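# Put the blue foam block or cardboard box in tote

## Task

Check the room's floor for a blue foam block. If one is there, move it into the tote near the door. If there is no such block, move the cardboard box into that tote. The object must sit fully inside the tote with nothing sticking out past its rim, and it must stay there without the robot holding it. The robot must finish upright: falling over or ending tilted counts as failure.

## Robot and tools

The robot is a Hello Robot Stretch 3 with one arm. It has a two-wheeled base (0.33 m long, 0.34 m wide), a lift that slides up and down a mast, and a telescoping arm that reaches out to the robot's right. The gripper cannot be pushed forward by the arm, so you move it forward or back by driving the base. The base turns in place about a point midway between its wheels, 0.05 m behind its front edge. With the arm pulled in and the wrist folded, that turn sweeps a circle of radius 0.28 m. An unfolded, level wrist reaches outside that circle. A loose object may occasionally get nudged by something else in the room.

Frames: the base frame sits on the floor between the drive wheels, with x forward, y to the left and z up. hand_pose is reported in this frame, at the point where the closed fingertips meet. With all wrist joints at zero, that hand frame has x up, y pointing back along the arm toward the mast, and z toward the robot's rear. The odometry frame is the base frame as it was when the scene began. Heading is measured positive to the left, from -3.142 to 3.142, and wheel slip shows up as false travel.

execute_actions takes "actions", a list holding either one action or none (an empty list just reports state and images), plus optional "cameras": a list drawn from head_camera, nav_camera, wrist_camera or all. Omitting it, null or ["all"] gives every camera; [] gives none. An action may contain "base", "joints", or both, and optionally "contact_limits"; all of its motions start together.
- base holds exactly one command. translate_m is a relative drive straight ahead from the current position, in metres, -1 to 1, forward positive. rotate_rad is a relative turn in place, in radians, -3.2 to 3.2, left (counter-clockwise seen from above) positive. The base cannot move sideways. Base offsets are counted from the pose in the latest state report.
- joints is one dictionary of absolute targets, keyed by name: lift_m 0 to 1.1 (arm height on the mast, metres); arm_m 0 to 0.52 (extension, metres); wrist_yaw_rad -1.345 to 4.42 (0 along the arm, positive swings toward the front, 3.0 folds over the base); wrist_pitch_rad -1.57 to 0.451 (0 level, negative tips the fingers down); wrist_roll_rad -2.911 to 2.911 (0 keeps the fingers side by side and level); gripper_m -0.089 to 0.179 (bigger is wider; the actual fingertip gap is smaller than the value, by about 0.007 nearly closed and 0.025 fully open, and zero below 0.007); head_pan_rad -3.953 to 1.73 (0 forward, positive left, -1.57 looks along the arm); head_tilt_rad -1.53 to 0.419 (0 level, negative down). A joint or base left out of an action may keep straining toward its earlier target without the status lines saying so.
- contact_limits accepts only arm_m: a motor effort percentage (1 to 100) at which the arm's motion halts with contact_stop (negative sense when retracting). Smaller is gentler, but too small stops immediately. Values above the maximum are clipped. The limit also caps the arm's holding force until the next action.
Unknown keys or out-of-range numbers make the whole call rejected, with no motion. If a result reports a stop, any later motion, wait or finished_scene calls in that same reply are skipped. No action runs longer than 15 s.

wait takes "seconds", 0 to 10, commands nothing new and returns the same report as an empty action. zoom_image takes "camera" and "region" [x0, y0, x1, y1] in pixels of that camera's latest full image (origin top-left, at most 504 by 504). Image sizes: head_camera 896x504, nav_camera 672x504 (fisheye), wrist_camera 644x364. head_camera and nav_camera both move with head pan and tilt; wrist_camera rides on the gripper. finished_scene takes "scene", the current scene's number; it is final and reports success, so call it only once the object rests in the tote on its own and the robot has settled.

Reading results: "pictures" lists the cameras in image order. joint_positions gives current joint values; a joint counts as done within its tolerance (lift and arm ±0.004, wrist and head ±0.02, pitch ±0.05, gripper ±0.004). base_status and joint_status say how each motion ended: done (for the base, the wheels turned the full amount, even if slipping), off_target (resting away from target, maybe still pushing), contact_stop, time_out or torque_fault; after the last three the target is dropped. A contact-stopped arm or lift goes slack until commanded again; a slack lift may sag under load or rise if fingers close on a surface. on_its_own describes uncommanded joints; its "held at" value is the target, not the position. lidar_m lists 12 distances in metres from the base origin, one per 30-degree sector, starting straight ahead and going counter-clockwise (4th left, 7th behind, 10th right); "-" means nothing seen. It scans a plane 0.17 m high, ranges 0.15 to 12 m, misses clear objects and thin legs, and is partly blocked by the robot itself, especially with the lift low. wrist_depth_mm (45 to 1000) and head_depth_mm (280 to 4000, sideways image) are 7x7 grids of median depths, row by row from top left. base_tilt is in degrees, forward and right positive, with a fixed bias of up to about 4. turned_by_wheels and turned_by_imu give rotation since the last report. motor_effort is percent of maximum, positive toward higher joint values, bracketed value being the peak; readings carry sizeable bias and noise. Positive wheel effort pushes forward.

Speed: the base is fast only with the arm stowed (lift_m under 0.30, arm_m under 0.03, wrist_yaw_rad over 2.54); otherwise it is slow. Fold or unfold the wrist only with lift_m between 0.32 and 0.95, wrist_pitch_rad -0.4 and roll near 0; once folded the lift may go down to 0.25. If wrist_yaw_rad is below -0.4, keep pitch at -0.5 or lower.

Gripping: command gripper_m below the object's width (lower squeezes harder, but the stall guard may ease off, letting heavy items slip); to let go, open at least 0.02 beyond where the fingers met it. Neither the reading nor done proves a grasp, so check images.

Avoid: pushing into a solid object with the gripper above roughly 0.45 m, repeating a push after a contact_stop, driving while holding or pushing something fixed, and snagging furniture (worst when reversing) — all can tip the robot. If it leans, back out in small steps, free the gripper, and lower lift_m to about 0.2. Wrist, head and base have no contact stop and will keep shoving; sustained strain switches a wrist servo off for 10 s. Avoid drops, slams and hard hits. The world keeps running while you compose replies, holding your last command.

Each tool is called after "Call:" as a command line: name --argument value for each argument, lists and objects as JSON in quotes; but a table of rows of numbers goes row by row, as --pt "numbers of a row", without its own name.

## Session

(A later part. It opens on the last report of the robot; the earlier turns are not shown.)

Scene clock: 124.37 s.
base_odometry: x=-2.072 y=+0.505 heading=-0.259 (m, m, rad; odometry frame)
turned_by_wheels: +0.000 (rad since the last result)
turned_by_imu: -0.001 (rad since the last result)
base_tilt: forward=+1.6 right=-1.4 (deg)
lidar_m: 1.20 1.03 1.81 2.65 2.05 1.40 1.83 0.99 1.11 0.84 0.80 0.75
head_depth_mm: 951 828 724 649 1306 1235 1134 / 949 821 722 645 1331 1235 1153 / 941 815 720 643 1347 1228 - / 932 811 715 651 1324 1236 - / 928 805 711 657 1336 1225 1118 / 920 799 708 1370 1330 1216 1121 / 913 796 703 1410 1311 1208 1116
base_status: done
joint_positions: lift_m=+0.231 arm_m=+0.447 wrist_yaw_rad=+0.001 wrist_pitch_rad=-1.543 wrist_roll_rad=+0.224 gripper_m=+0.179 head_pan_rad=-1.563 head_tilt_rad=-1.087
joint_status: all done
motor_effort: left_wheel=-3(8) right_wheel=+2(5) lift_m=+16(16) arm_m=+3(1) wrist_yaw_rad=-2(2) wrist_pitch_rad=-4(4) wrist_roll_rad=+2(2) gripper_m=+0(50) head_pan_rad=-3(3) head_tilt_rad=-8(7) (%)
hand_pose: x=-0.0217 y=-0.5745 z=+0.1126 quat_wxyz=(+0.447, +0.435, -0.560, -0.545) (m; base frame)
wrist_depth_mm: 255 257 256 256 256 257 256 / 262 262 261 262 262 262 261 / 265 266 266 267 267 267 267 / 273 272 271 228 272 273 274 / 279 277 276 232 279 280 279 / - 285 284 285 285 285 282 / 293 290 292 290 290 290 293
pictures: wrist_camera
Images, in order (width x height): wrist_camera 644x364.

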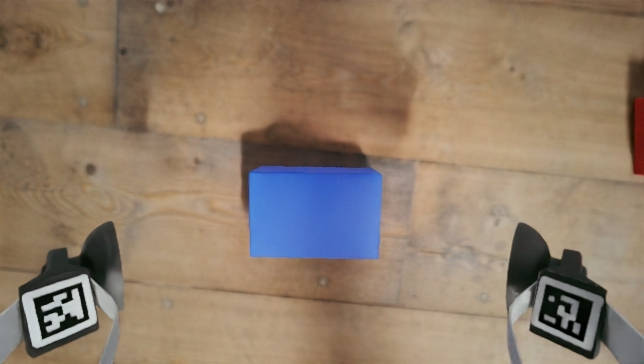

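Call:
execute_actions --actions '[{"joints":{"lift_m":0.138}}]' --cameras '["wrist_camera"]'

Scene clock: 133.67 s.
base_odometry: x=-2.072 y=+0.505 heading=-0.259 (m, m, rad; odometry frame)
turned_by_wheels: +0.000 (rad since the last result)
turned_by_imu: -0.001 (rad since the last result)
base_tilt: forward=+1.6 right=-1.5 (deg)
lidar_m: 1.20 1.03 1.81 2.65 2.05 1.40 1.83 0.99 1.11 0.84 0.79 0.75
head_depth_mm: 953 824 726 649 1307 1237 1143 / 944 821 722 645 1332 1237 1148 / 941 816 719 643 1344 1241 - / 934 809 717 650 1329 1229 - / 924 806 709 656 1329 1227 1119 / 923 802 708 1365 1325 1217 1121 / 913 795 705 1417 1308 1210 1112
base_status: not commanded
joint_positions: lift_m=+0.139 arm_m=+0.447 wrist_yaw_rad=+0.001 wrist_pitch_rad=-1.543 wrist_roll_rad=+0.224 gripper_m=+0.179 head_pan_rad=-1.563 head_tilt_rad=-1.087
joint_status: all done
motor_effort: left_wheel=-3(2) right_wheel=+2(2) lift_m=+15(17) arm_m=+3(3) wrist_yaw_rad=-1(1) wrist_pitch_rad=-4(4) wrist_roll_rad=+1(2) gripper_m=+0(0) head_pan_rad=-3(3) head_tilt_rad=-8(7) (%)
hand_pose: x=-0.0217 y=-0.5745 z=+0.0206 quat_wxyz=(+0.447, +0.435, -0.560, -0.545) (m; base frame)
wrist_depth_mm: 169 168 169 168 169 168 169 / 172 171 172 172 172 172 172 / 175 175 175 176 176 175 175 / 178 178 177 177 179 179 178 / 183 182 136 136 137 182 183 / - 187 139 139 140 186 187 / 192 191 190 191 191 192 192
pictures: wrist_camera
Images, in order (width x height): wrist_camera 644x364.

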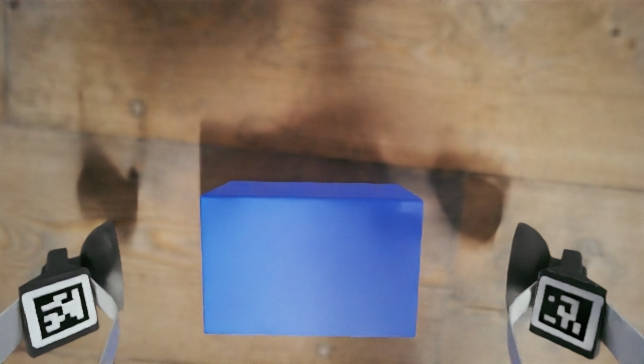

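Call:
execute_actions --actions '[{"joints":{"lift_m":0.133,"gripper_m":0.05}}]' --cameras '["wrist_camera"]'

Scene clock: 140.90 s.
base_odometry: x=-2.072 y=+0.505 heading=-0.259 (m, m, rad; odometry frame)
turned_by_wheels: +0.000 (rad since the last result)
turned_by_imu: -0.001 (rad since the last result)
base_tilt: forward=+1.6 right=-1.4 (deg)
lidar_m: 1.20 1.03 1.81 2.65 2.05 1.41 1.83 0.99 1.11 0.84 0.80 0.75
head_depth_mm: 950 825 726 647 1306 1239 1135 / 946 818 721 647 1336 1236 1147 / 937 817 719 643 1342 1237 - / 930 812 714 649 1318 1229 - / 928 806 711 657 1332 1214 1123 / 923 800 708 1358 1323 1210 1117 / 916 797 704 1424 1305 1211 1113
base_status: not commanded
joint_positions: lift_m=+0.134 arm_m=+0.447 wrist_yaw_rad=+0.001 wrist_pitch_rad=-1.545 wrist_roll_rad=+0.224 gripper_m=+0.051 head_pan_rad=-1.563 head_tilt_rad=-1.087
joint_status: all done
motor_effort: left_wheel=-3(3) right_wheel=+2(2) lift_m=+16(16) arm_m=+3(3) wrist_yaw_rad=-2(1) wrist_pitch_rad=-3(4) wrist_roll_rad=+2(2) gripper_m=-19(99) head_pan_rad=-2(3) head_tilt_rad=-8(9) (%)
hand_pose: x=-0.0217 y=-0.5740 z=+0.0157 quat_wxyz=(+0.447, +0.436, -0.559, -0.546) (m; base frame)
wrist_depth_mm: 163 163 164 163 163 164 164 / 167 167 166 167 167 167 167 / 170 170 171 169 171 171 171 / 173 174 172 173 173 174 174 / 176 177 128 128 129 178 178 / 181 181 131 131 131 181 181 / 186 186 134 134 185 187 186
pictures: wrist_camera
Images, in order (width x height): wrist_camera 644x364.

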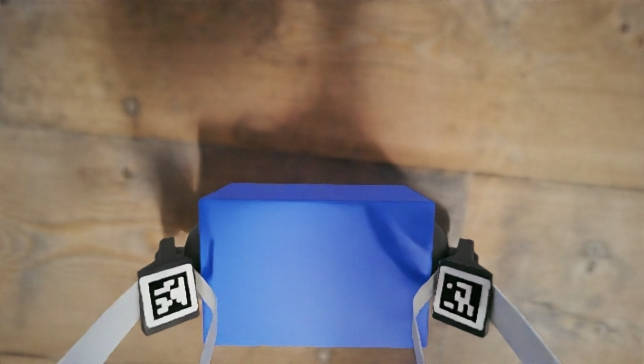

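Call:
execute_actions --actions '[{"joints":{"lift_m":0.34,"arm_m":0.25,"wrist_roll_rad":0.0}}]' --cameras '["wrist_camera"]'

Call:
execute_actions --actions '[{"joints":{"arm_m":0.0,"wrist_pitch_rad":-0.4,"wrist_yaw_rad":2.62,"head_pan_rad":0.0,"head_tilt_rad":-0.9}}]' --cameras '["wrist_camera","nav_camera"]'

Scene clock: 150.90 s.
base_odometry: x=-2.072 y=+0.505 heading=-0.259 (m, m, rad; odometry frame)
turned_by_wheels: +0.000 (rad since the last result)
turned_by_imu: -0.001 (rad since the last result)
base_tilt: forward=+1.6 right=-1.4 (deg)
lidar_m: 1.20 1.03 1.81 2.65 2.05 1.40 1.83 0.99 1.11 0.84 0.80 0.75
head_depth_mm: 952 824 724 650 1310 1233 1142 / 948 819 723 646 1338 1232 1153 / 939 815 719 643 1330 1242 - / 936 811 715 650 1288 1230 - / 931 805 712 659 1334 1221 1122 / 920 802 707 1371 1320 1213 1117 / 915 794 705 1416 1302 1214 1118
base_status: not commanded
joint_positions: lift_m=+0.339 arm_m=+0.250 wrist_yaw_rad=+0.001 wrist_pitch_rad=-1.545 wrist_roll_rad=+0.005 gripper_m=+0.051 head_pan_rad=-1.563 head_tilt_rad=-1.087
joint_status: all done
motor_effort: left_wheel=-3(2) right_wheel=+2(2) lift_m=+55(56) arm_m=-4(3) wrist_yaw_rad=-2(2) wrist_pitch_rad=-3(2) wrist_roll_rad=-2(3) gripper_m=-19(19) head_pan_rad=-2(3) head_tilt_rad=-8(8) (%)
hand_pose: x=-0.0217 y=-0.3776 z=+0.2212 quat_wxyz=(+0.505, +0.493, -0.507, -0.495) (m; base frame)
wrist_depth_mm: 358 363 361 360 361 359 343 / 366 368 368 368 370 370 372 / 376 375 374 376 375 379 375 / 384 384 380 382 384 383 384 / 393 391 128 128 128 395 394 / 398 400 131 131 131 402 402 / 405 410 133 134 406 414 411
pictures: wrist_camera
Images, in order (width x height): wrist_camera 644x364.

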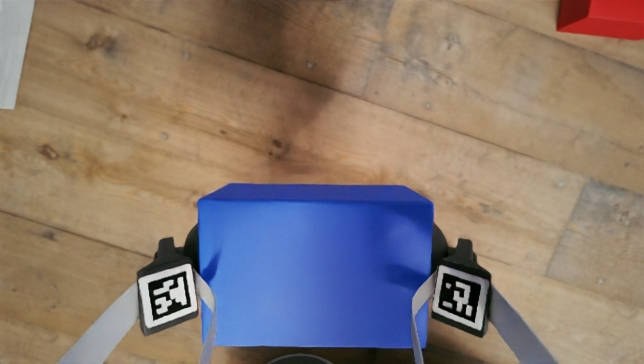

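Scene clock: 153.97 s.
base_odometry: x=-2.072 y=+0.505 heading=-0.259 (m, m, rad; odometry frame)
turned_by_wheels: +0.000 (rad since the last result)
turned_by_imu: -0.001 (rad since the last result)
base_tilt: forward=+1.5 right=-1.5 (deg)
lidar_m: 1.20 1.03 1.81 2.65 2.05 1.40 1.83 0.99 1.11 0.84 0.79 0.76
head_depth_mm: 741 1178 1206 1029 1213 1311 1174 / 734 1220 1187 1071 1405 1308 1165 / 726 1270 1179 1517 1414 1307 1160 / 745 1306 1170 1540 1416 1293 1160 / 772 1340 1167 1550 1441 1291 1153 / 791 1359 1157 1567 1440 1283 1152 / 1084 1257 1182 1502 1435 1282 1144
base_status: not commanded
joint_positions: lift_m=+0.339 arm_m=+0.000 wrist_yaw_rad=+2.617 wrist_pitch_rad=-0.426 wrist_roll_rad=+0.005 gripper_m=+0.051 head_pan_rad=-0.007 head_tilt_rad=-0.903
joint_status: all done
motor_effort: left_wheel=-2(2) right_wheel=+2(3) lift_m=+55(55) arm_m=-4(4) wrist_yaw_rad=+2(4) wrist_pitch_rad=+15(13) wrist_roll_rad=-2(2) gripper_m=-18(18) head_pan_rad=+2(26) head_tilt_rad=+1(20) (%)
hand_pose: x=+0.0905 y=+0.0481 z=+0.3501 quat_wxyz=(+0.324, +0.708, -0.035, +0.627) (m; base frame)
wrist_depth_mm: - - - - - - 860 / - - - - - 973 930 / - - - - - 989 953 / 845 846 862 869 861 871 764 / 692 693 128 128 128 683 677 / 580 594 131 130 130 591 586 / - 489 134 134 475 499 505
pictures: nav_camera (sideways: a quarter turn counterclockwise sets it upright), wrist_camera
Images, in order (width x height): nav_camera 672x504, wrist_camera 644x364.

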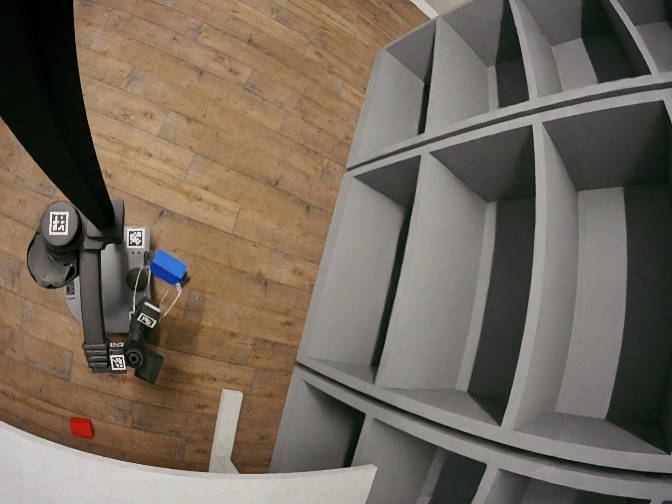

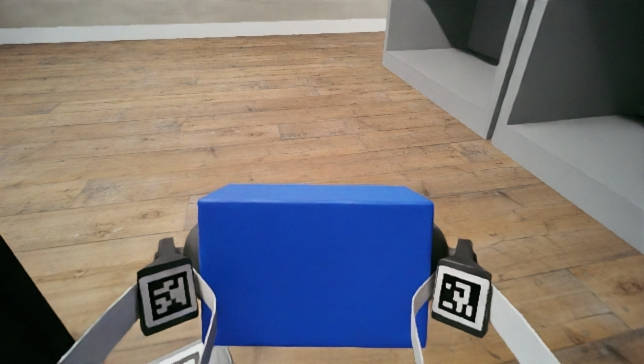

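Call:
execute_actions --actions '[{"base":{"rotate_rad":0.995},"joints":{"lift_m":0.29,"head_tilt_rad":-0.7}}]' --cameras '[]'

Call:
execute_actions --actions '[{"base":{"translate_m":1.0}}]' --cameras '["nav_camera"]'

Scene clock: 162.83 s.
base_odometry: x=-2.072 y=+0.505 heading=+0.736 (m, m, rad; odometry frame)
turned_by_wheels: +0.995 (rad since the last result)
turned_by_imu: +1.006 (rad since the last result)
base_tilt: forward=+1.5 right=-1.5 (deg)
lidar_m: 1.81 2.65 2.11 1.40 1.83 0.99 1.11 1.11 0.79 0.76 1.20 1.03
head_depth_mm: 1560 1807 1670 1909 1656 1432 1264 / 1560 1750 1860 2037 1718 1464 1258 / 2514 2742 2681 2088 1724 1450 1246 / 2450 2719 2780 2131 1722 1452 1244 / 2382 2659 2710 2086 1708 1430 1241 / 2323 2575 2702 2075 1703 1419 1237 / 2263 2562 2663 2085 1666 1423 1232
base_status: done
joint_positions: lift_m=+0.291 arm_m=+0.000 wrist_yaw_rad=+2.617 wrist_pitch_rad=-0.425 wrist_roll_rad=+0.005 gripper_m=+0.051 head_pan_rad=-0.007 head_tilt_rad=-0.704
joint_status: all done
motor_effort: left_wheel=-3(11) right_wheel=+2(8) lift_m=+17(50) arm_m=-4(4) wrist_yaw_rad=+2(2) wrist_pitch_rad=+14(15) wrist_roll_rad=-2(2) gripper_m=-19(19) head_pan_rad=+1(2) head_tilt_rad=+3(23) (%)
hand_pose: x=+0.0906 y=+0.0482 z=+0.3018 quat_wxyz=(+0.323, +0.708, -0.036, +0.627) (m; base frame)
wrist_depth_mm: - - - - - - - / - - - - - - - / - 970 991 - 999 - - / 771 769 778 766 771 778 766 / 621 621 128 128 128 622 629 / 521 545 131 131 131 532 523 / - - 133 133 431 446 453
pictures: none
No camera images: the call's "cameras" was empty. Leave "cameras" out to get every camera's image.

Scene clock: 167.87 s.
base_odometry: x=-1.330 y=+1.176 heading=+0.735 (m, m, rad; odometry frame)
turned_by_wheels: +0.000 (rad since the last result)
turned_by_imu: +0.003 (rad since the last result)
base_tilt: forward=+1.5 right=-1.5 (deg)
lidar_m: 1.68 1.68 1.95 1.74 2.08 1.90 2.08 1.20 1.08 0.51 0.94 0.84
head_depth_mm: 1640 1829 2003 966 1036 1312 1192 / 1588 1787 2051 2163 1684 1317 1241 / 1558 1728 1986 2133 1726 1450 1249 / 1511 1702 1905 2072 1716 1442 1253 / 1472 1652 1844 2037 1713 1429 1238 / 1454 1610 1804 1964 1688 1416 1228 / 1418 1570 1750 1941 1685 1420 1234
base_status: done
joint_positions: lift_m=+0.291 arm_m=+0.000 wrist_yaw_rad=+2.618 wrist_pitch_rad=-0.425 wrist_roll_rad=+0.005 gripper_m=+0.051 head_pan_rad=-0.007 head_tilt_rad=-0.704
joint_status: not commanded
motor_effort: left_wheel=-3(7) right_wheel=+3(8) lift_m=+17(17) arm_m=-4(3) wrist_yaw_rad=+1(1) wrist_pitch_rad=+14(14) wrist_roll_rad=-2(2) gripper_m=-18(19) head_pan_rad=+2(2) head_tilt_rad=+2(3) (%)
hand_pose: x=+0.0905 y=+0.0482 z=+0.3018 quat_wxyz=(+0.323, +0.708, -0.035, +0.627) (m; base frame)
wrist_depth_mm: - - - - - - - / - - - - - - - / - 995 - - - - - / 772 770 770 766 787 768 775 / 621 616 128 128 128 623 628 / 521 539 130 131 131 535 531 / - - 133 133 428 440 453
pictures: nav_camera (sideways: a quarter turn counterclockwise sets it upright)
Images, in order (width x height): nav_camera 672x504.

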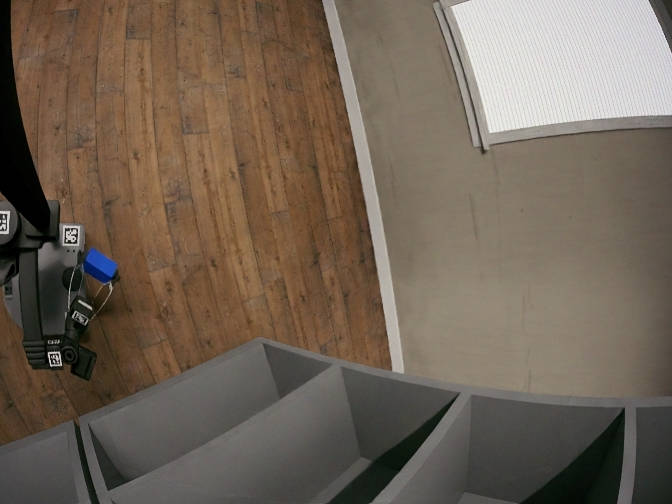

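Call:
execute_actions --actions '[{"base":{"rotate_rad":0.12}}]' --cameras '[]'

Call:
execute_actions --actions '[{"base":{"translate_m":1.0},"joints":{"head_pan_rad":-0.9}}]' --cameras '["nav_camera"]'

Scene clock: 173.80 s.
base_odometry: x=-1.330 y=+1.176 heading=+0.855 (m, m, rad; odometry frame)
turned_by_wheels: +0.120 (rad since the last result)
turned_by_imu: +0.121 (rad since the last result)
base_tilt: forward=+1.5 right=-1.5 (deg)
lidar_m: 1.68 1.70 2.12 1.73 2.10 1.91 1.66 1.19 0.54 0.51 0.95 0.84
head_depth_mm: 1536 1718 1948 2133 1683 1264 1216 / 1519 1686 1911 2072 1732 1450 1259 / 1505 1661 1894 2069 1729 1442 1250 / 1478 1644 1860 2043 1711 1443 1243 / 1460 1623 1835 2002 1704 1438 1238 / 1450 1599 1798 1968 1701 1436 1232 / 1425 1578 1767 1937 1683 1415 1229
base_status: done
joint_positions: lift_m=+0.291 arm_m=+0.000 wrist_yaw_rad=+2.618 wrist_pitch_rad=-0.425 wrist_roll_rad=+0.005 gripper_m=+0.051 head_pan_rad=-0.007 head_tilt_rad=-0.704
joint_status: not commanded
motor_effort: left_wheel=-3(11) right_wheel=+2(6) lift_m=+17(17) arm_m=-4(4) wrist_yaw_rad=+1(1) wrist_pitch_rad=+14(14) wrist_roll_rad=-2(2) gripper_m=-19(18) head_pan_rad=+2(1) head_tilt_rad=+2(2) (%)
hand_pose: x=+0.0906 y=+0.0483 z=+0.3018 quat_wxyz=(+0.323, +0.708, -0.036, +0.627) (m; base frame)
wrist_depth_mm: - - - - - - - / - - - - - - - / - 998 - - - - - / 773 756 774 766 769 775 784 / 627 618 128 128 128 619 629 / 523 543 131 131 131 531 523 / - - 133 134 426 447 454
pictures: none
No camera images: the call's "cameras" was empty. Leave "cameras" out to get every camera's image.

Scene clock: 178.83 s.
base_odometry: x=-0.674 y=+1.931 heading=+0.855 (m, m, rad; odometry frame)
turned_by_wheels: +0.000 (rad since the last result)
turned_by_imu: +0.003 (rad since the last result)
base_tilt: forward=+1.6 right=-1.5 (deg)
lidar_m: 0.69 0.69 0.87 1.80 1.79 2.35 2.61 1.20 0.45 0.72 1.14 0.74
head_depth_mm: 2033 2447 2629 2181 1764 1463 1264 / 1593 1901 2306 2167 1731 1455 1258 / 1308 1503 1770 1995 1719 1448 1250 / 1141 1292 1473 1721 1716 1442 1242 / 995 1104 1233 1402 1579 1432 1237 / 879 960 1060 1184 1340 1402 1235 / 788 853 933 1027 1142 1280 1225
base_status: done
joint_positions: lift_m=+0.291 arm_m=+0.000 wrist_yaw_rad=+2.618 wrist_pitch_rad=-0.425 wrist_roll_rad=+0.005 gripper_m=+0.051 head_pan_rad=-0.893 head_tilt_rad=-0.704
joint_status: all done
motor_effort: left_wheel=-3(9) right_wheel=+3(8) lift_m=+16(17) arm_m=-4(4) wrist_yaw_rad=+1(1) wrist_pitch_rad=+14(14) wrist_roll_rad=-2(2) gripper_m=-19(19) head_pan_rad=-3(27) head_tilt_rad=+2(3) (%)
hand_pose: x=+0.0905 y=+0.0483 z=+0.3018 quat_wxyz=(+0.323, +0.708, -0.035, +0.627) (m; base frame)
wrist_depth_mm: - - - - 761 608 506 / - - - - 806 633 533 / - - - - 843 672 554 / 766 765 771 767 771 700 581 / 618 622 128 128 129 626 585 / 525 535 131 131 131 523 530 / - - 133 134 425 448 454
pictures: nav_camera (sideways: a quarter turn counterclockwise sets it upright)
Images, in order (width x height): nav_camera 672x504.

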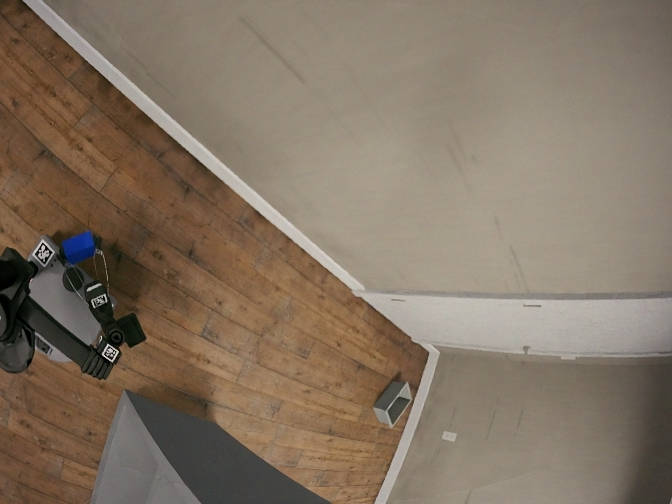

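Call:
execute_actions --actions '[{"base":{"rotate_rad":-1.28},"joints":{"head_pan_rad":0.0,"head_tilt_rad":-0.75}}]' --cameras '["nav_camera"]'

Call:
execute_actions --actions '[{"base":{"translate_m":1.0}}]' --cameras '["nav_camera","head_camera"]'

Scene clock: 188.47 s.
base_odometry: x=-0.674 y=+1.931 heading=-0.425 (m, m, rad; odometry frame)
turned_by_wheels: -1.280 (rad since the last result)
turned_by_imu: -1.295 (rad since the last result)
base_tilt: forward=+1.5 right=-1.4 (deg)
lidar_m: 1.63 0.85 0.69 0.69 0.76 1.18 1.79 2.34 2.85 1.20 0.45 0.47
head_depth_mm: 2176 2447 2621 2057 1686 1092 997 / 2231 2449 2633 2060 1691 1429 1243 / 2262 2513 2544 2037 1675 1415 1229 / 2291 2537 2509 2032 1660 1406 1221 / 2296 2566 2568 2012 1657 1400 1216 / 1816 1944 2110 1976 1632 1393 1209 / 1421 1502 1586 1714 1614 1395 1215
base_status: done
joint_positions: lift_m=+0.291 arm_m=+0.000 wrist_yaw_rad=+2.618 wrist_pitch_rad=-0.425 wrist_roll_rad=+0.005 gripper_m=+0.051 head_pan_rad=-0.007 head_tilt_rad=-0.741
joint_status: all done
motor_effort: left_wheel=+1(10) right_wheel=-1(4) lift_m=+16(16) arm_m=-3(4) wrist_yaw_rad=+2(1) wrist_pitch_rad=+14(14) wrist_roll_rad=-2(2) gripper_m=-18(18) head_pan_rad=+2(25) head_tilt_rad=-5(15) (%)
hand_pose: x=+0.0905 y=+0.0483 z=+0.3018 quat_wxyz=(+0.323, +0.708, -0.035, +0.627) (m; base frame)
wrist_depth_mm: 573 619 662 737 822 897 - / 612 662 717 790 895 - - / 654 710 783 858 950 - - / 698 723 768 761 772 777 783 / 620 621 128 128 129 619 625 / 518 542 130 131 131 533 527 / - - 133 133 431 445 451
pictures: nav_camera (sideways: a quarter turn counterclockwise sets it upright)
Images, in order (width x height): nav_camera 672x504.

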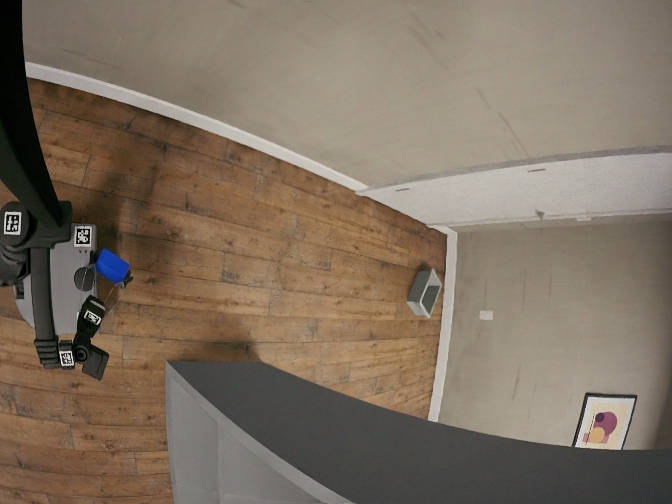

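Scene clock: 193.50 s.
base_odometry: x=+0.237 y=+1.519 heading=-0.425 (m, m, rad; odometry frame)
turned_by_wheels: +0.000 (rad since the last result)
turned_by_imu: +0.003 (rad since the last result)
base_tilt: forward=+1.5 right=-1.5 (deg)
lidar_m: 1.22 0.61 0.53 0.52 0.58 0.90 2.79 0.54 0.47 2.94 1.91 1.56
head_depth_mm: 1318 1470 1648 1884 1696 1430 1247 / 1343 1483 1681 1881 1636 1430 1236 / 1361 1526 1711 1928 1637 1419 1231 / 1378 1531 1741 1929 1623 1408 1227 / 1401 1579 1775 1927 1649 1411 1216 / 1369 1499 1620 1724 1604 1389 1213 / 1054 1096 1192 1265 1358 1358 1208
base_status: done
joint_positions: lift_m=+0.291 arm_m=+0.000 wrist_yaw_rad=+2.618 wrist_pitch_rad=-0.425 wrist_roll_rad=+0.005 gripper_m=+0.051 head_pan_rad=-0.007 head_tilt_rad=-0.742
joint_status: not commanded
motor_effort: left_wheel=+1(9) right_wheel=+0(3) lift_m=+16(16) arm_m=-4(4) wrist_yaw_rad=+1(1) wrist_pitch_rad=+14(14) wrist_roll_rad=-2(2) gripper_m=-19(19) head_pan_rad=+2(1) head_tilt_rad=-6(6) (%)
hand_pose: x=+0.0905 y=+0.0483 z=+0.3018 quat_wxyz=(+0.323, +0.708, -0.035, +0.627) (m; base frame)
wrist_depth_mm: 444 475 523 563 605 685 779 / 478 511 560 619 670 749 880 / 506 556 606 666 739 845 968 / 544 594 640 694 758 775 759 / 579 608 128 128 128 618 616 / 524 538 131 131 131 534 519 / - - 133 133 428 443 455
pictures: head_camera (sideways: a quarter turn clockwise sets it upright), nav_camera (sideways: a quarter turn counterclockwise sets it upright)
Images, in order (width x height): head_camera 896x504, nav_camera 672x504.

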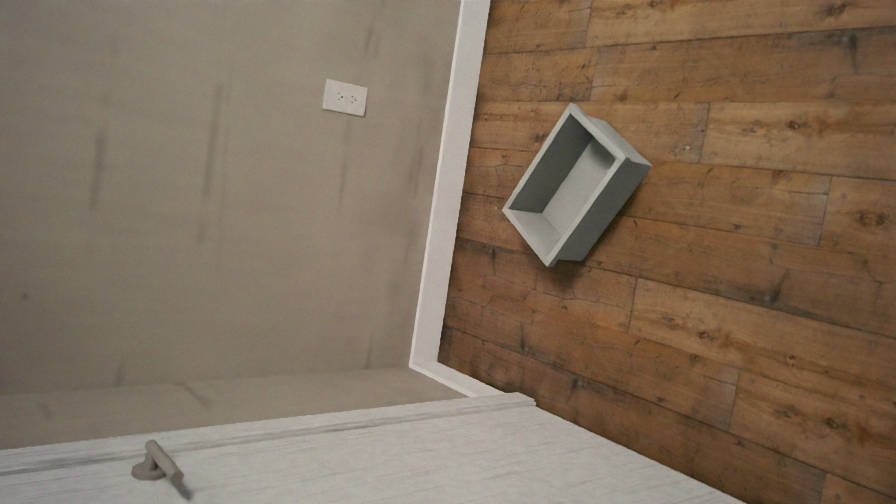

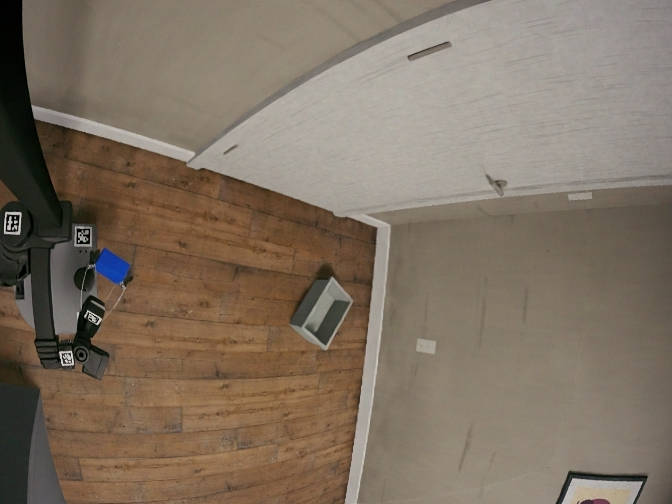

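Call:
execute_actions --actions '[{"base":{"translate_m":0.6}}]' --cameras '[]'

Call:
execute_actions --actions '[{"base":{"rotate_rad":1.247},"joints":{"lift_m":0.34,"head_pan_rad":-1.57,"head_tilt_rad":-1.15}}]' --cameras '["head_camera"]'

Call:
execute_actions --actions '[{"joints":{"wrist_yaw_rad":0.0,"arm_m":0.2}}]' --cameras '[]'

Call:
execute_actions --actions '[{"joints":{"wrist_pitch_rad":-1.55,"wrist_roll_rad":0.47,"arm_m":0.36}}]'

Scene clock: 213.57 s.
base_odometry: x=+0.783 y=+1.272 heading=-0.425 (m, m, rad; odometry frame)
turned_by_wheels: +0.000 (rad since the last result)
turned_by_imu: +0.001 (rad since the last result)
base_tilt: forward=+1.5 right=-1.5 (deg)
lidar_m: 0.96 0.50 0.41 0.41 0.45 0.73 1.30 0.94 1.34 2.32 1.18 0.97
head_depth_mm: 797 886 996 1128 1318 1435 1242 / 810 899 1014 1159 1356 1416 1186 / 825 916 1033 1185 1396 1414 1206 / 836 929 1054 1214 1431 1407 1195 / 849 948 1077 1242 1449 1395 1220 / 862 964 1094 1255 1442 1393 1212 / 850 923 990 1052 1124 1131 1173
base_status: done
joint_positions: lift_m=+0.291 arm_m=+0.000 wrist_yaw_rad=+2.618 wrist_pitch_rad=-0.425 wrist_roll_rad=+0.005 gripper_m=+0.051 head_pan_rad=-0.007 head_tilt_rad=-0.742
joint_status: not commanded
motor_effort: left_wheel=+0(11) right_wheel=+0(5) lift_m=+16(16) arm_m=-4(4) wrist_yaw_rad=+1(1) wrist_pitch_rad=+14(14) wrist_roll_rad=-2(2) gripper_m=-18(19) head_pan_rad=+1(2) head_tilt_rad=-5(6) (%)
hand_pose: x=+0.0905 y=+0.0483 z=+0.3018 quat_wxyz=(+0.323, +0.708, -0.035, +0.627) (m; base frame)
wrist_depth_mm: 350 382 412 450 492 546 652 / 374 404 444 486 543 605 731 / 402 436 484 528 602 688 809 / 431 474 503 557 644 734 785 / 470 517 128 128 128 624 635 / 508 519 131 131 131 531 526 / - - 133 134 427 448 450
pictures: none
No camera images: the call's "cameras" was empty. Leave "cameras" out to get every camera's image.

Scene clock: 216.30 s.
base_odometry: x=+0.783 y=+1.272 heading=+0.822 (m, m, rad; odometry frame)
turned_by_wheels: +1.247 (rad since the last result)
turned_by_imu: +1.265 (rad since the last result)
base_tilt: forward=+1.5 right=-1.5 (deg)
lidar_m: 0.41 0.41 0.53 1.05 0.94 0.96 1.93 1.64 1.05 0.96 0.69 0.44
head_depth_mm: 1044 1274 1548 1466 1338 1224 1145 / 1028 1249 1533 1451 1330 1226 - / 1012 1226 1523 1449 1303 - - / 1000 1208 1522 1402 1304 - - / 987 1196 1474 1432 1298 1209 1118 / 976 1179 1469 1426 1308 1206 1118 / 964 1154 1450 1419 1300 1201 1114
base_status: done
joint_positions: lift_m=+0.339 arm_m=+0.000 wrist_yaw_rad=+2.618 wrist_pitch_rad=-0.425 wrist_roll_rad=+0.005 gripper_m=+0.051 head_pan_rad=-1.563 head_tilt_rad=-1.136
joint_status: all done
motor_effort: left_wheel=-3(10) right_wheel=+2(6) lift_m=+54(58) arm_m=-4(4) wrist_yaw_rad=+0(3) wrist_pitch_rad=+14(14) wrist_roll_rad=-2(2) gripper_m=-19(19) head_pan_rad=-3(28) head_tilt_rad=-7(35) (%)
hand_pose: x=+0.0905 y=+0.0483 z=+0.3504 quat_wxyz=(+0.323, +0.708, -0.036, +0.627) (m; base frame)
wrist_depth_mm: - - 862 586 422 349 291 / - - 972 649 449 365 303 / - - - 702 478 383 314 / 866 876 883 671 490 405 328 / 693 696 128 128 129 426 345 / 583 606 131 131 131 437 364 / - 487 133 134 473 479 386
pictures: head_camera (sideways: a quarter turn clockwise sets it upright)
Images, in order (width x height): head_camera 896x504.

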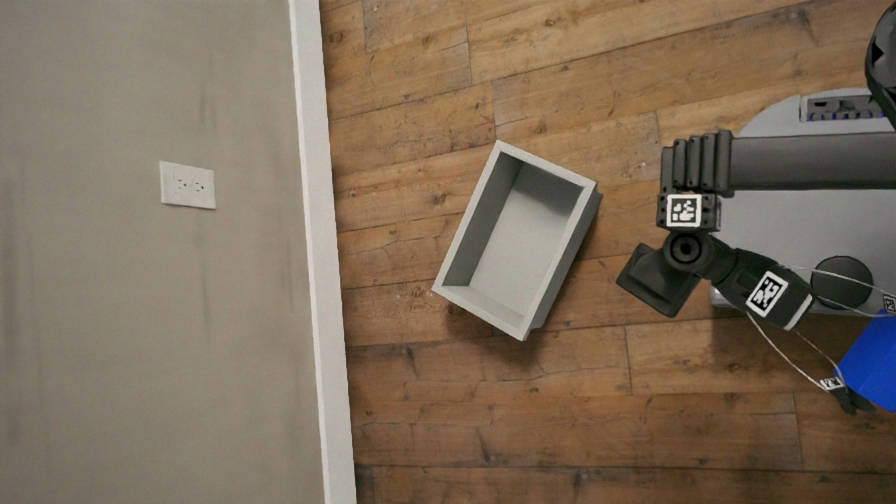

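Scene clock: 219.00 s.
base_odometry: x=+0.783 y=+1.272 heading=+0.822 (m, m, rad; odometry frame)
turned_by_wheels: +0.000 (rad since the last result)
turned_by_imu: +0.000 (rad since the last result)
base_tilt: forward=+1.6 right=-1.5 (deg)
lidar_m: 0.41 0.41 0.53 1.05 0.95 0.96 1.92 1.63 1.05 0.96 0.69 0.44
head_depth_mm: 1042 1265 1544 1455 1331 1227 1142 / 1032 1250 1537 1460 1326 1225 - / 1016 1226 1531 1459 1269 - - / 1006 1213 1504 1052 1294 1237 - / 988 1194 1481 1439 1298 1210 1118 / 975 1176 1467 1432 1305 1201 1121 / 969 1160 1450 1423 1300 1197 1112
base_status: not commanded
joint_positions: lift_m=+0.339 arm_m=+0.200 wrist_yaw_rad=+0.003 wrist_pitch_rad=-0.425 wrist_roll_rad=+0.004 gripper_m=+0.051 head_pan_rad=-1.563 head_tilt_rad=-1.136
joint_status: all done
motor_effort: left_wheel=-3(3) right_wheel=+2(2) lift_m=+54(54) arm_m=+3(2) wrist_yaw_rad=-2(5) wrist_pitch_rad=+14(14) wrist_roll_rad=-2(2) gripper_m=-18(19) head_pan_rad=-3(3) head_tilt_rad=-9(9) (%)
hand_pose: x=-0.0209 y=-0.5682 z=+0.3504 quat_wxyz=(+0.690, +0.150, -0.692, -0.149) (m; base frame)
wrist_depth_mm: 443 455 474 486 506 534 556 / 472 491 505 533 552 585 603 / 508 533 556 580 607 644 676 / 556 585 597 616 654 701 746 / 599 619 128 128 129 696 705 / 576 592 131 131 130 588 580 / 501 483 134 134 479 493 503
pictures: none
No camera images: the call's "cameras" was empty. Leave "cameras" out to get every camera's image.

Scene clock: 221.43 s.
base_odometry: x=+0.783 y=+1.272 heading=+0.822 (m, m, rad; odometry frame)
turned_by_wheels: +0.000 (rad since the last result)
turned_by_imu: +0.000 (rad since the last result)
base_tilt: forward=+1.5 right=-1.5 (deg)
lidar_m: 0.40 0.41 0.53 1.05 0.94 0.96 1.93 1.63 1.05 0.96 0.69 0.44
head_depth_mm: 1039 1270 1536 1465 1337 1226 1148 / 1029 1254 1537 1451 1329 1220 - / 1019 1227 1513 1418 1287 - - / 1004 1215 1497 1377 1299 1232 - / 989 1188 1481 1435 1292 1209 1119 / 978 1177 1459 1430 1308 1208 1120 / 967 1157 1447 1418 1292 1203 1113
base_status: not commanded
joint_positions: lift_m=+0.339 arm_m=+0.360 wrist_yaw_rad=+0.002 wrist_pitch_rad=-1.542 wrist_roll_rad=+0.464 gripper_m=+0.051 head_pan_rad=-1.563 head_tilt_rad=-1.136
joint_status: all done
motor_effort: left_wheel=-3(3) right_wheel=+2(2) lift_m=+55(55) arm_m=+3(5) wrist_yaw_rad=-1(3) wrist_pitch_rad=-5(15) wrist_roll_rad=+1(2) gripper_m=-19(18) head_pan_rad=-3(3) head_tilt_rad=-9(9) (%)
hand_pose: x=-0.0217 y=-0.4879 z=+0.2211 quat_wxyz=(+0.377, +0.366, -0.610, -0.593) (m; base frame)
wrist_depth_mm: 361 359 361 359 359 355 362 / 372 279 313 337 357 296 366 / 375 300 367 375 374 302 375 / 385 383 356 379 377 306 382 / 392 385 128 128 129 307 392 / 400 400 131 131 131 399 398 / 411 410 134 133 408 410 408
pictures: head_camera (sideways: a quarter turn clockwise sets it upright), nav_camera (sideways: a quarter turn counterclockwise sets it upright), wrist_camera
Images, in order (width x height): head_camera 896x504, nav_camera 672x504, wrist_camera 644x364.

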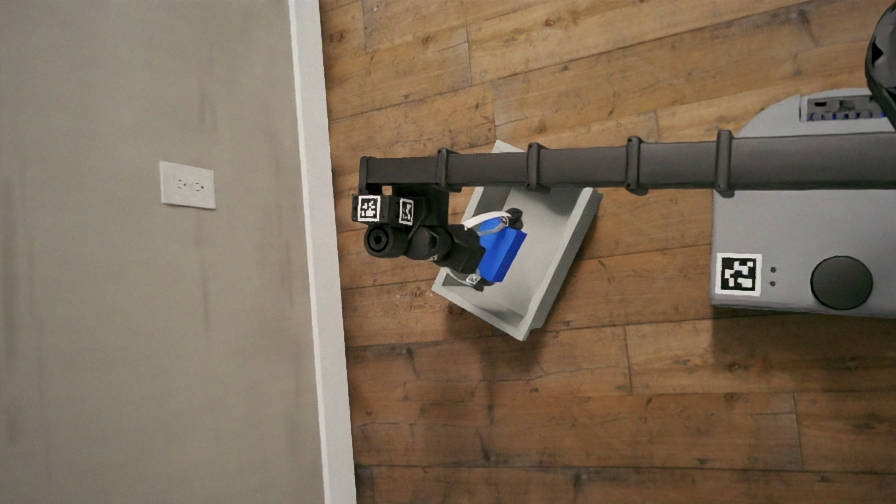

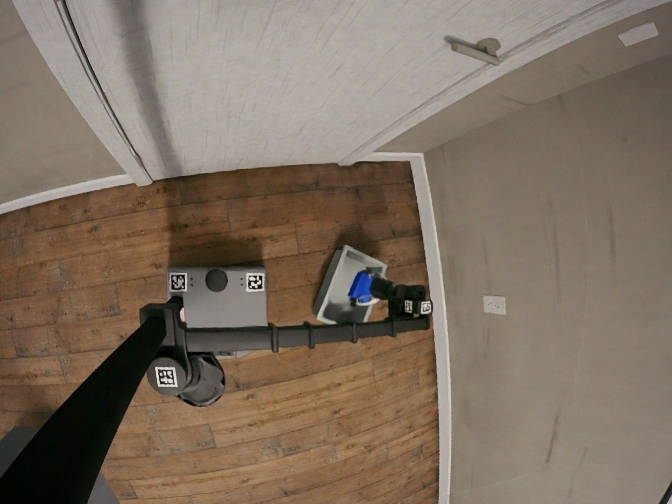

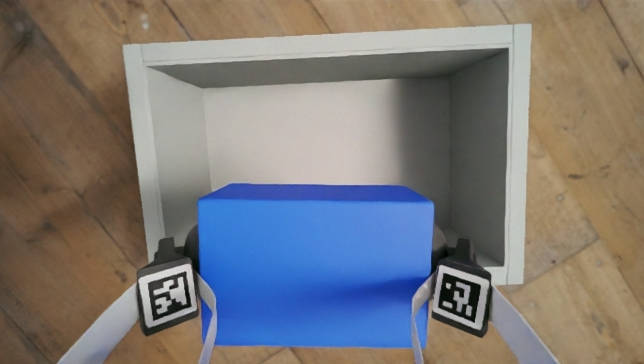

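Call:
execute_actions --actions '[{"base":{"translate_m":-0.025},"joints":{"arm_m":0.385,"wrist_roll_rad":0.43,"lift_m":0.27}}]' --cameras '["wrist_camera"]'

Call:
execute_actions --actions '[{"joints":{"lift_m":0.147}}]' --cameras '["wrist_camera","head_camera"]'

Scene clock: 232.00 s.
base_odometry: x=+0.766 y=+1.253 heading=+0.822 (m, m, rad; odometry frame)
turned_by_wheels: +0.000 (rad since the last result)
turned_by_imu: -0.001 (rad since the last result)
base_tilt: forward=+1.5 right=-1.4 (deg)
lidar_m: 0.43 0.43 0.56 1.12 0.92 0.95 1.92 1.64 1.06 0.47 0.71 0.47
head_depth_mm: 1050 1279 1558 1455 1331 1230 1140 / 1036 1254 1534 1451 1329 1229 - / 1017 1236 1527 1428 1322 - - / 1007 1222 1501 1288 1290 1230 - / 992 1196 1483 1434 1296 1212 1119 / 984 1181 1465 1432 1307 1206 1119 / 971 1155 1453 1425 1297 1195 1116
base_status: done
joint_positions: lift_m=+0.271 arm_m=+0.385 wrist_yaw_rad=+0.002 wrist_pitch_rad=-1.543 wrist_roll_rad=+0.437 gripper_m=+0.051 head_pan_rad=-1.563 head_tilt_rad=-1.136
joint_status: all done
motor_effort: left_wheel=-3(7) right_wheel=+2(3) lift_m=+16(50) arm_m=+3(2) wrist_yaw_rad=-2(1) wrist_pitch_rad=-4(5) wrist_roll_rad=-3(3) gripper_m=-18(19) head_pan_rad=-3(3) head_tilt_rad=-8(9) (%)
hand_pose: x=-0.0217 y=-0.5127 z=+0.1526 quat_wxyz=(+0.386, +0.375, -0.604, -0.588) (m; base frame)
wrist_depth_mm: 297 295 295 295 295 295 295 / 194 185 184 185 186 184 300 / 195 257 304 303 304 236 308 / 255 255 309 310 310 236 313 / 317 254 128 128 128 239 319 / 326 222 131 131 131 223 327 / 335 233 133 133 216 215 332
pictures: wrist_camera
Images, in order (width x height): wrist_camera 644x364.

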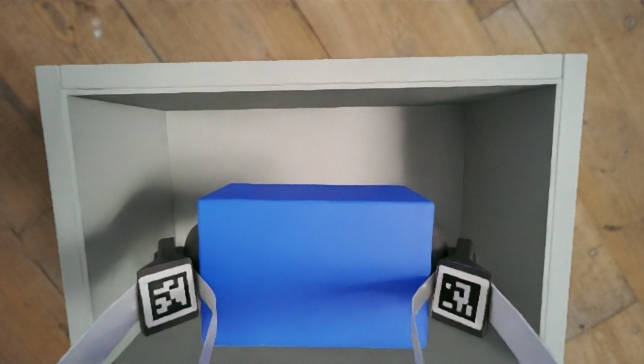

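Scene clock: 233.97 s.
base_odometry: x=+0.766 y=+1.253 heading=+0.822 (m, m, rad; odometry frame)
turned_by_wheels: +0.000 (rad since the last result)
turned_by_imu: +0.000 (rad since the last result)
base_tilt: forward=+1.6 right=-1.4 (deg)
lidar_m: 0.43 0.43 0.56 1.11 0.92 0.95 1.92 1.64 1.06 0.96 0.71 0.47
head_depth_mm: 1055 1283 1553 1453 1343 1232 1141 / 1033 1257 1535 1464 1327 1222 - / 1019 1232 1521 1464 1315 1233 - / 1003 1215 1518 1470 1294 1231 - / 995 1193 1484 1438 1293 1211 1121 / 981 1181 1459 1424 1302 1208 1119 / 966 1156 1448 1416 1300 1202 1118
base_status: not commanded
joint_positions: lift_m=+0.148 arm_m=+0.385 wrist_yaw_rad=+0.002 wrist_pitch_rad=-1.543 wrist_roll_rad=+0.437 gripper_m=+0.051 head_pan_rad=-1.563 head_tilt_rad=-1.136
joint_status: all done
motor_effort: left_wheel=-2(2) right_wheel=+2(2) lift_m=+16(17) arm_m=+3(3) wrist_yaw_rad=-2(1) wrist_pitch_rad=-4(4) wrist_roll_rad=-3(3) gripper_m=-19(19) head_pan_rad=-3(2) head_tilt_rad=-9(9) (%)
hand_pose: x=-0.0217 y=-0.5127 z=+0.0296 quat_wxyz=(+0.386, +0.375, -0.604, -0.588) (m; base frame)
wrist_depth_mm: - 77 78 79 81 82 84 / 137 140 144 149 155 160 143 / 180 182 182 180 181 181 158 / 181 184 183 183 184 185 158 / 182 188 128 128 128 188 158 / 181 192 131 130 131 192 159 / 177 198 133 134 197 197 160
pictures: head_camera (sideways: a quarter turn clockwise sets it upright), wrist_camera
Images, in order (width x height): head_camera 896x504, wrist_camera 644x364.

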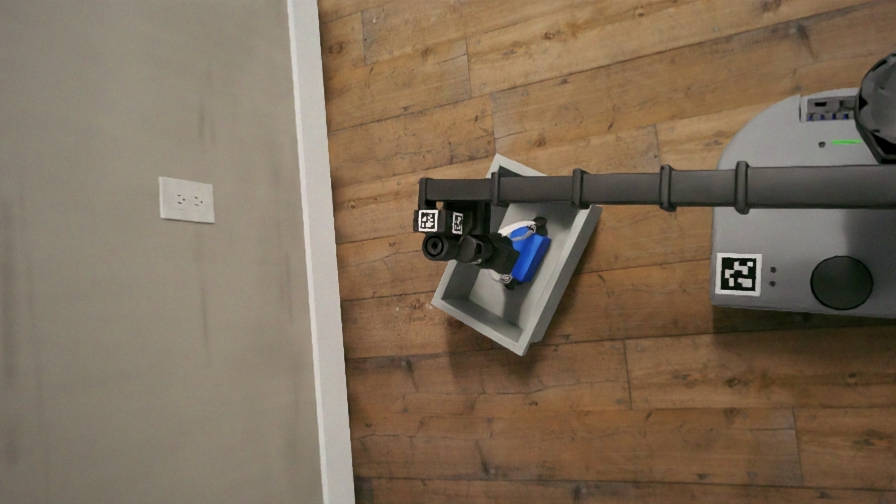

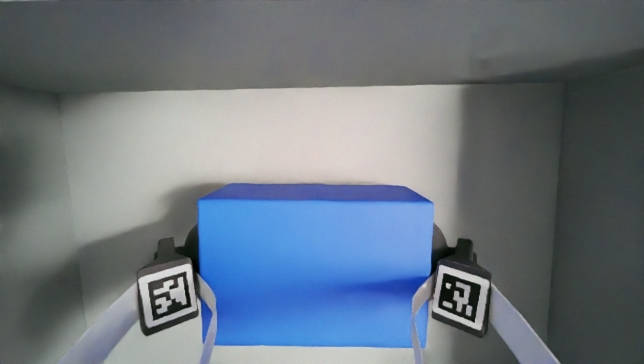

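Call:
execute_actions --actions '[{"joints":{"lift_m":0.136}}]' --cameras '[]'

Call:
execute_actions --actions '[{"joints":{"gripper_m":0.135}}]' --cameras '["wrist_camera"]'

Call:
execute_actions --actions '[{"joints":{"lift_m":0.28}}]' --cameras '["wrist_camera","head_camera"]'

Scene clock: 240.67 s.
base_odometry: x=+0.766 y=+1.253 heading=+0.822 (m, m, rad; odometry frame)
turned_by_wheels: +0.000 (rad since the last result)
turned_by_imu: -0.001 (rad since the last result)
base_tilt: forward=+1.6 right=-1.5 (deg)
lidar_m: 0.43 0.43 0.56 1.11 0.92 0.95 1.92 1.64 1.06 0.96 0.71 0.47
head_depth_mm: 1051 1281 1552 1451 1330 1224 1130 / 1034 1257 1556 1453 1321 1217 - / 1018 1228 1530 1469 1318 1234 - / 1008 1215 1515 1477 1289 1235 - / 993 1200 1488 1439 1292 1207 1119 / 980 1182 1462 1431 1304 1205 1114 / 967 1162 1449 1421 1300 1201 1112
base_status: not commanded
joint_positions: lift_m=+0.137 arm_m=+0.385 wrist_yaw_rad=+0.002 wrist_pitch_rad=-1.543 wrist_roll_rad=+0.437 gripper_m=+0.051 head_pan_rad=-1.563 head_tilt_rad=-1.136
joint_status: all done
motor_effort: left_wheel=-2(2) right_wheel=+2(2) lift_m=+16(16) arm_m=+3(3) wrist_yaw_rad=-1(2) wrist_pitch_rad=-4(4) wrist_roll_rad=-3(3) gripper_m=-18(19) head_pan_rad=-3(3) head_tilt_rad=-9(8) (%)
hand_pose: x=-0.0217 y=-0.5126 z=+0.0187 quat_wxyz=(+0.386, +0.375, -0.604, -0.588) (m; base frame)
wrist_depth_mm: - 77 78 80 81 83 84 / 137 140 145 150 155 161 143 / 171 170 170 170 170 169 157 / 173 174 173 173 173 174 158 / 177 178 128 128 128 178 159 / 179 181 131 131 131 181 159 / 177 187 134 133 184 186 160
pictures: none
No camera images: the call's "cameras" was empty. Leave "cameras" out to get every camera's image.

Scene clock: 242.00 s.
base_odometry: x=+0.766 y=+1.253 heading=+0.822 (m, m, rad; odometry frame)
turned_by_wheels: +0.000 (rad since the last result)
turned_by_imu: +0.000 (rad since the last result)
base_tilt: forward=+1.6 right=-1.5 (deg)
lidar_m: 0.43 0.43 0.56 1.12 0.92 0.95 1.92 1.64 1.06 0.96 0.71 0.47
head_depth_mm: 1051 1277 1557 1463 1328 1226 1137 / 1037 1258 1533 1464 1328 1230 - / 1016 1240 1521 1463 1324 1235 - / 1007 1214 1512 1472 1294 1244 - / 992 1199 1482 1430 1297 1216 1121 / 982 1177 1461 1426 1305 1198 1113 / 968 1164 1447 1417 1298 1203 1112
base_status: not commanded
joint_positions: lift_m=+0.137 arm_m=+0.385 wrist_yaw_rad=+0.002 wrist_pitch_rad=-1.543 wrist_roll_rad=+0.437 gripper_m=+0.135 head_pan_rad=-1.563 head_tilt_rad=-1.136
joint_status: all done
motor_effort: left_wheel=-2(3) right_wheel=+2(2) lift_m=+15(15) arm_m=+3(3) wrist_yaw_rad=-2(0) wrist_pitch_rad=-4(4) wrist_roll_rad=-3(3) gripper_m=+0(92) head_pan_rad=-3(3) head_tilt_rad=-7(8) (%)
hand_pose: x=-0.0217 y=-0.5126 z=+0.0187 quat_wxyz=(+0.386, +0.375, -0.604, -0.588) (m; base frame)
wrist_depth_mm: - 76 77 79 81 82 83 / 136 139 144 148 154 159 150 / 169 171 170 170 170 170 166 / 171 174 172 172 174 173 166 / 173 177 131 131 131 177 168 / 168 - 134 133 134 - 168 / - 186 184 137 186 186 161
pictures: wrist_camera
Images, in order (width x height): wrist_camera 644x364.

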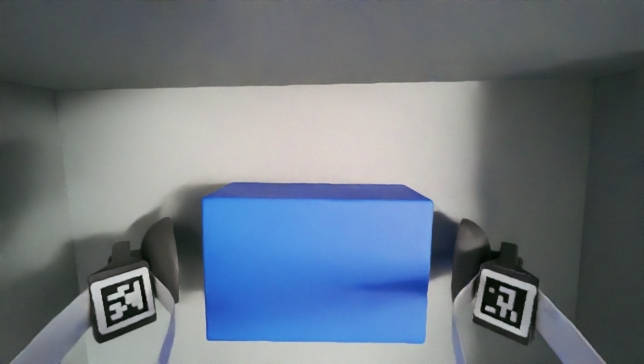

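Scene clock: 244.13 s.
base_odometry: x=+0.766 y=+1.253 heading=+0.822 (m, m, rad; odometry frame)
turned_by_wheels: +0.000 (rad since the last result)
turned_by_imu: +0.000 (rad since the last result)
base_tilt: forward=+1.5 right=-1.4 (deg)
lidar_m: 0.43 0.43 0.56 1.12 0.92 0.95 1.92 1.65 1.05 0.96 0.71 0.47
head_depth_mm: 1047 1278 1553 1460 1328 1225 1136 / 1038 1256 1533 1451 1325 1223 - / 1020 1240 1528 1428 1297 - - / 1006 1218 1520 1378 1295 1237 - / 992 1197 1487 1437 1294 1207 1122 / 984 1184 1454 1434 1304 1200 1114 / 970 1163 1451 1416 1310 1201 1107
base_status: not commanded
joint_positions: lift_m=+0.279 arm_m=+0.385 wrist_yaw_rad=+0.002 wrist_pitch_rad=-1.543 wrist_roll_rad=+0.437 gripper_m=+0.135 head_pan_rad=-1.563 head_tilt_rad=-1.136
joint_status: all done
motor_effort: left_wheel=-3(2) right_wheel=+2(2) lift_m=+54(56) arm_m=+3(3) wrist_yaw_rad=-1(2) wrist_pitch_rad=-4(4) wrist_roll_rad=-3(3) gripper_m=+0(0) head_pan_rad=-3(3) head_tilt_rad=-8(8) (%)
hand_pose: x=-0.0217 y=-0.5126 z=+0.1612 quat_wxyz=(+0.386, +0.375, -0.604, -0.588) (m; base frame)
wrist_depth_mm: 303 302 302 303 302 304 302 / 308 193 193 193 193 197 306 / 315 244 312 313 312 248 313 / 321 242 318 275 320 250 321 / 327 225 325 279 326 233 327 / 335 - 329 326 323 - 335 / 346 232 244 241 240 225 343
pictures: head_camera (sideways: a quarter turn clockwise sets it upright), wrist_camera
Images, in order (width x height): head_camera 896x504, wrist_camera 644x364.

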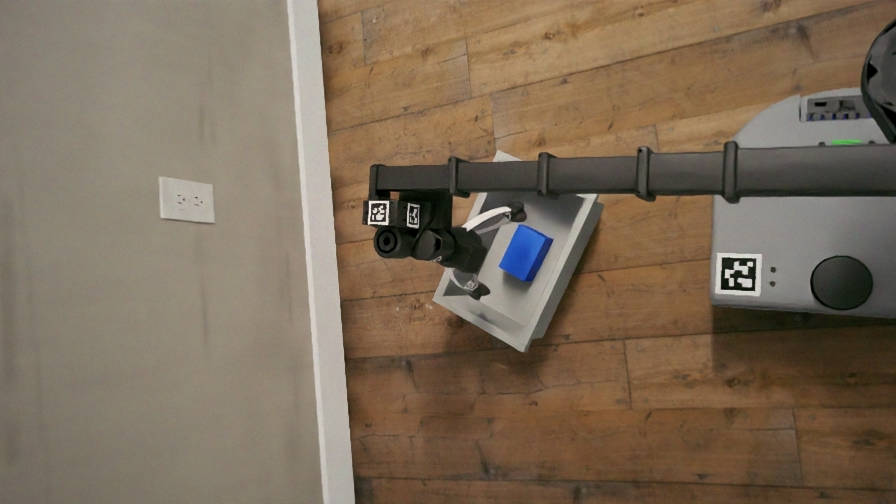

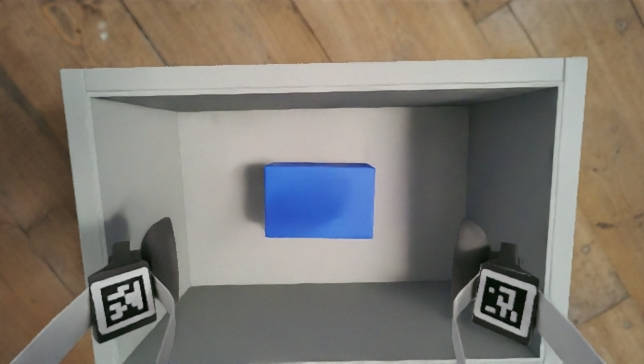

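Call:
finished_scene --scene 1

The scene is finished: the task was done.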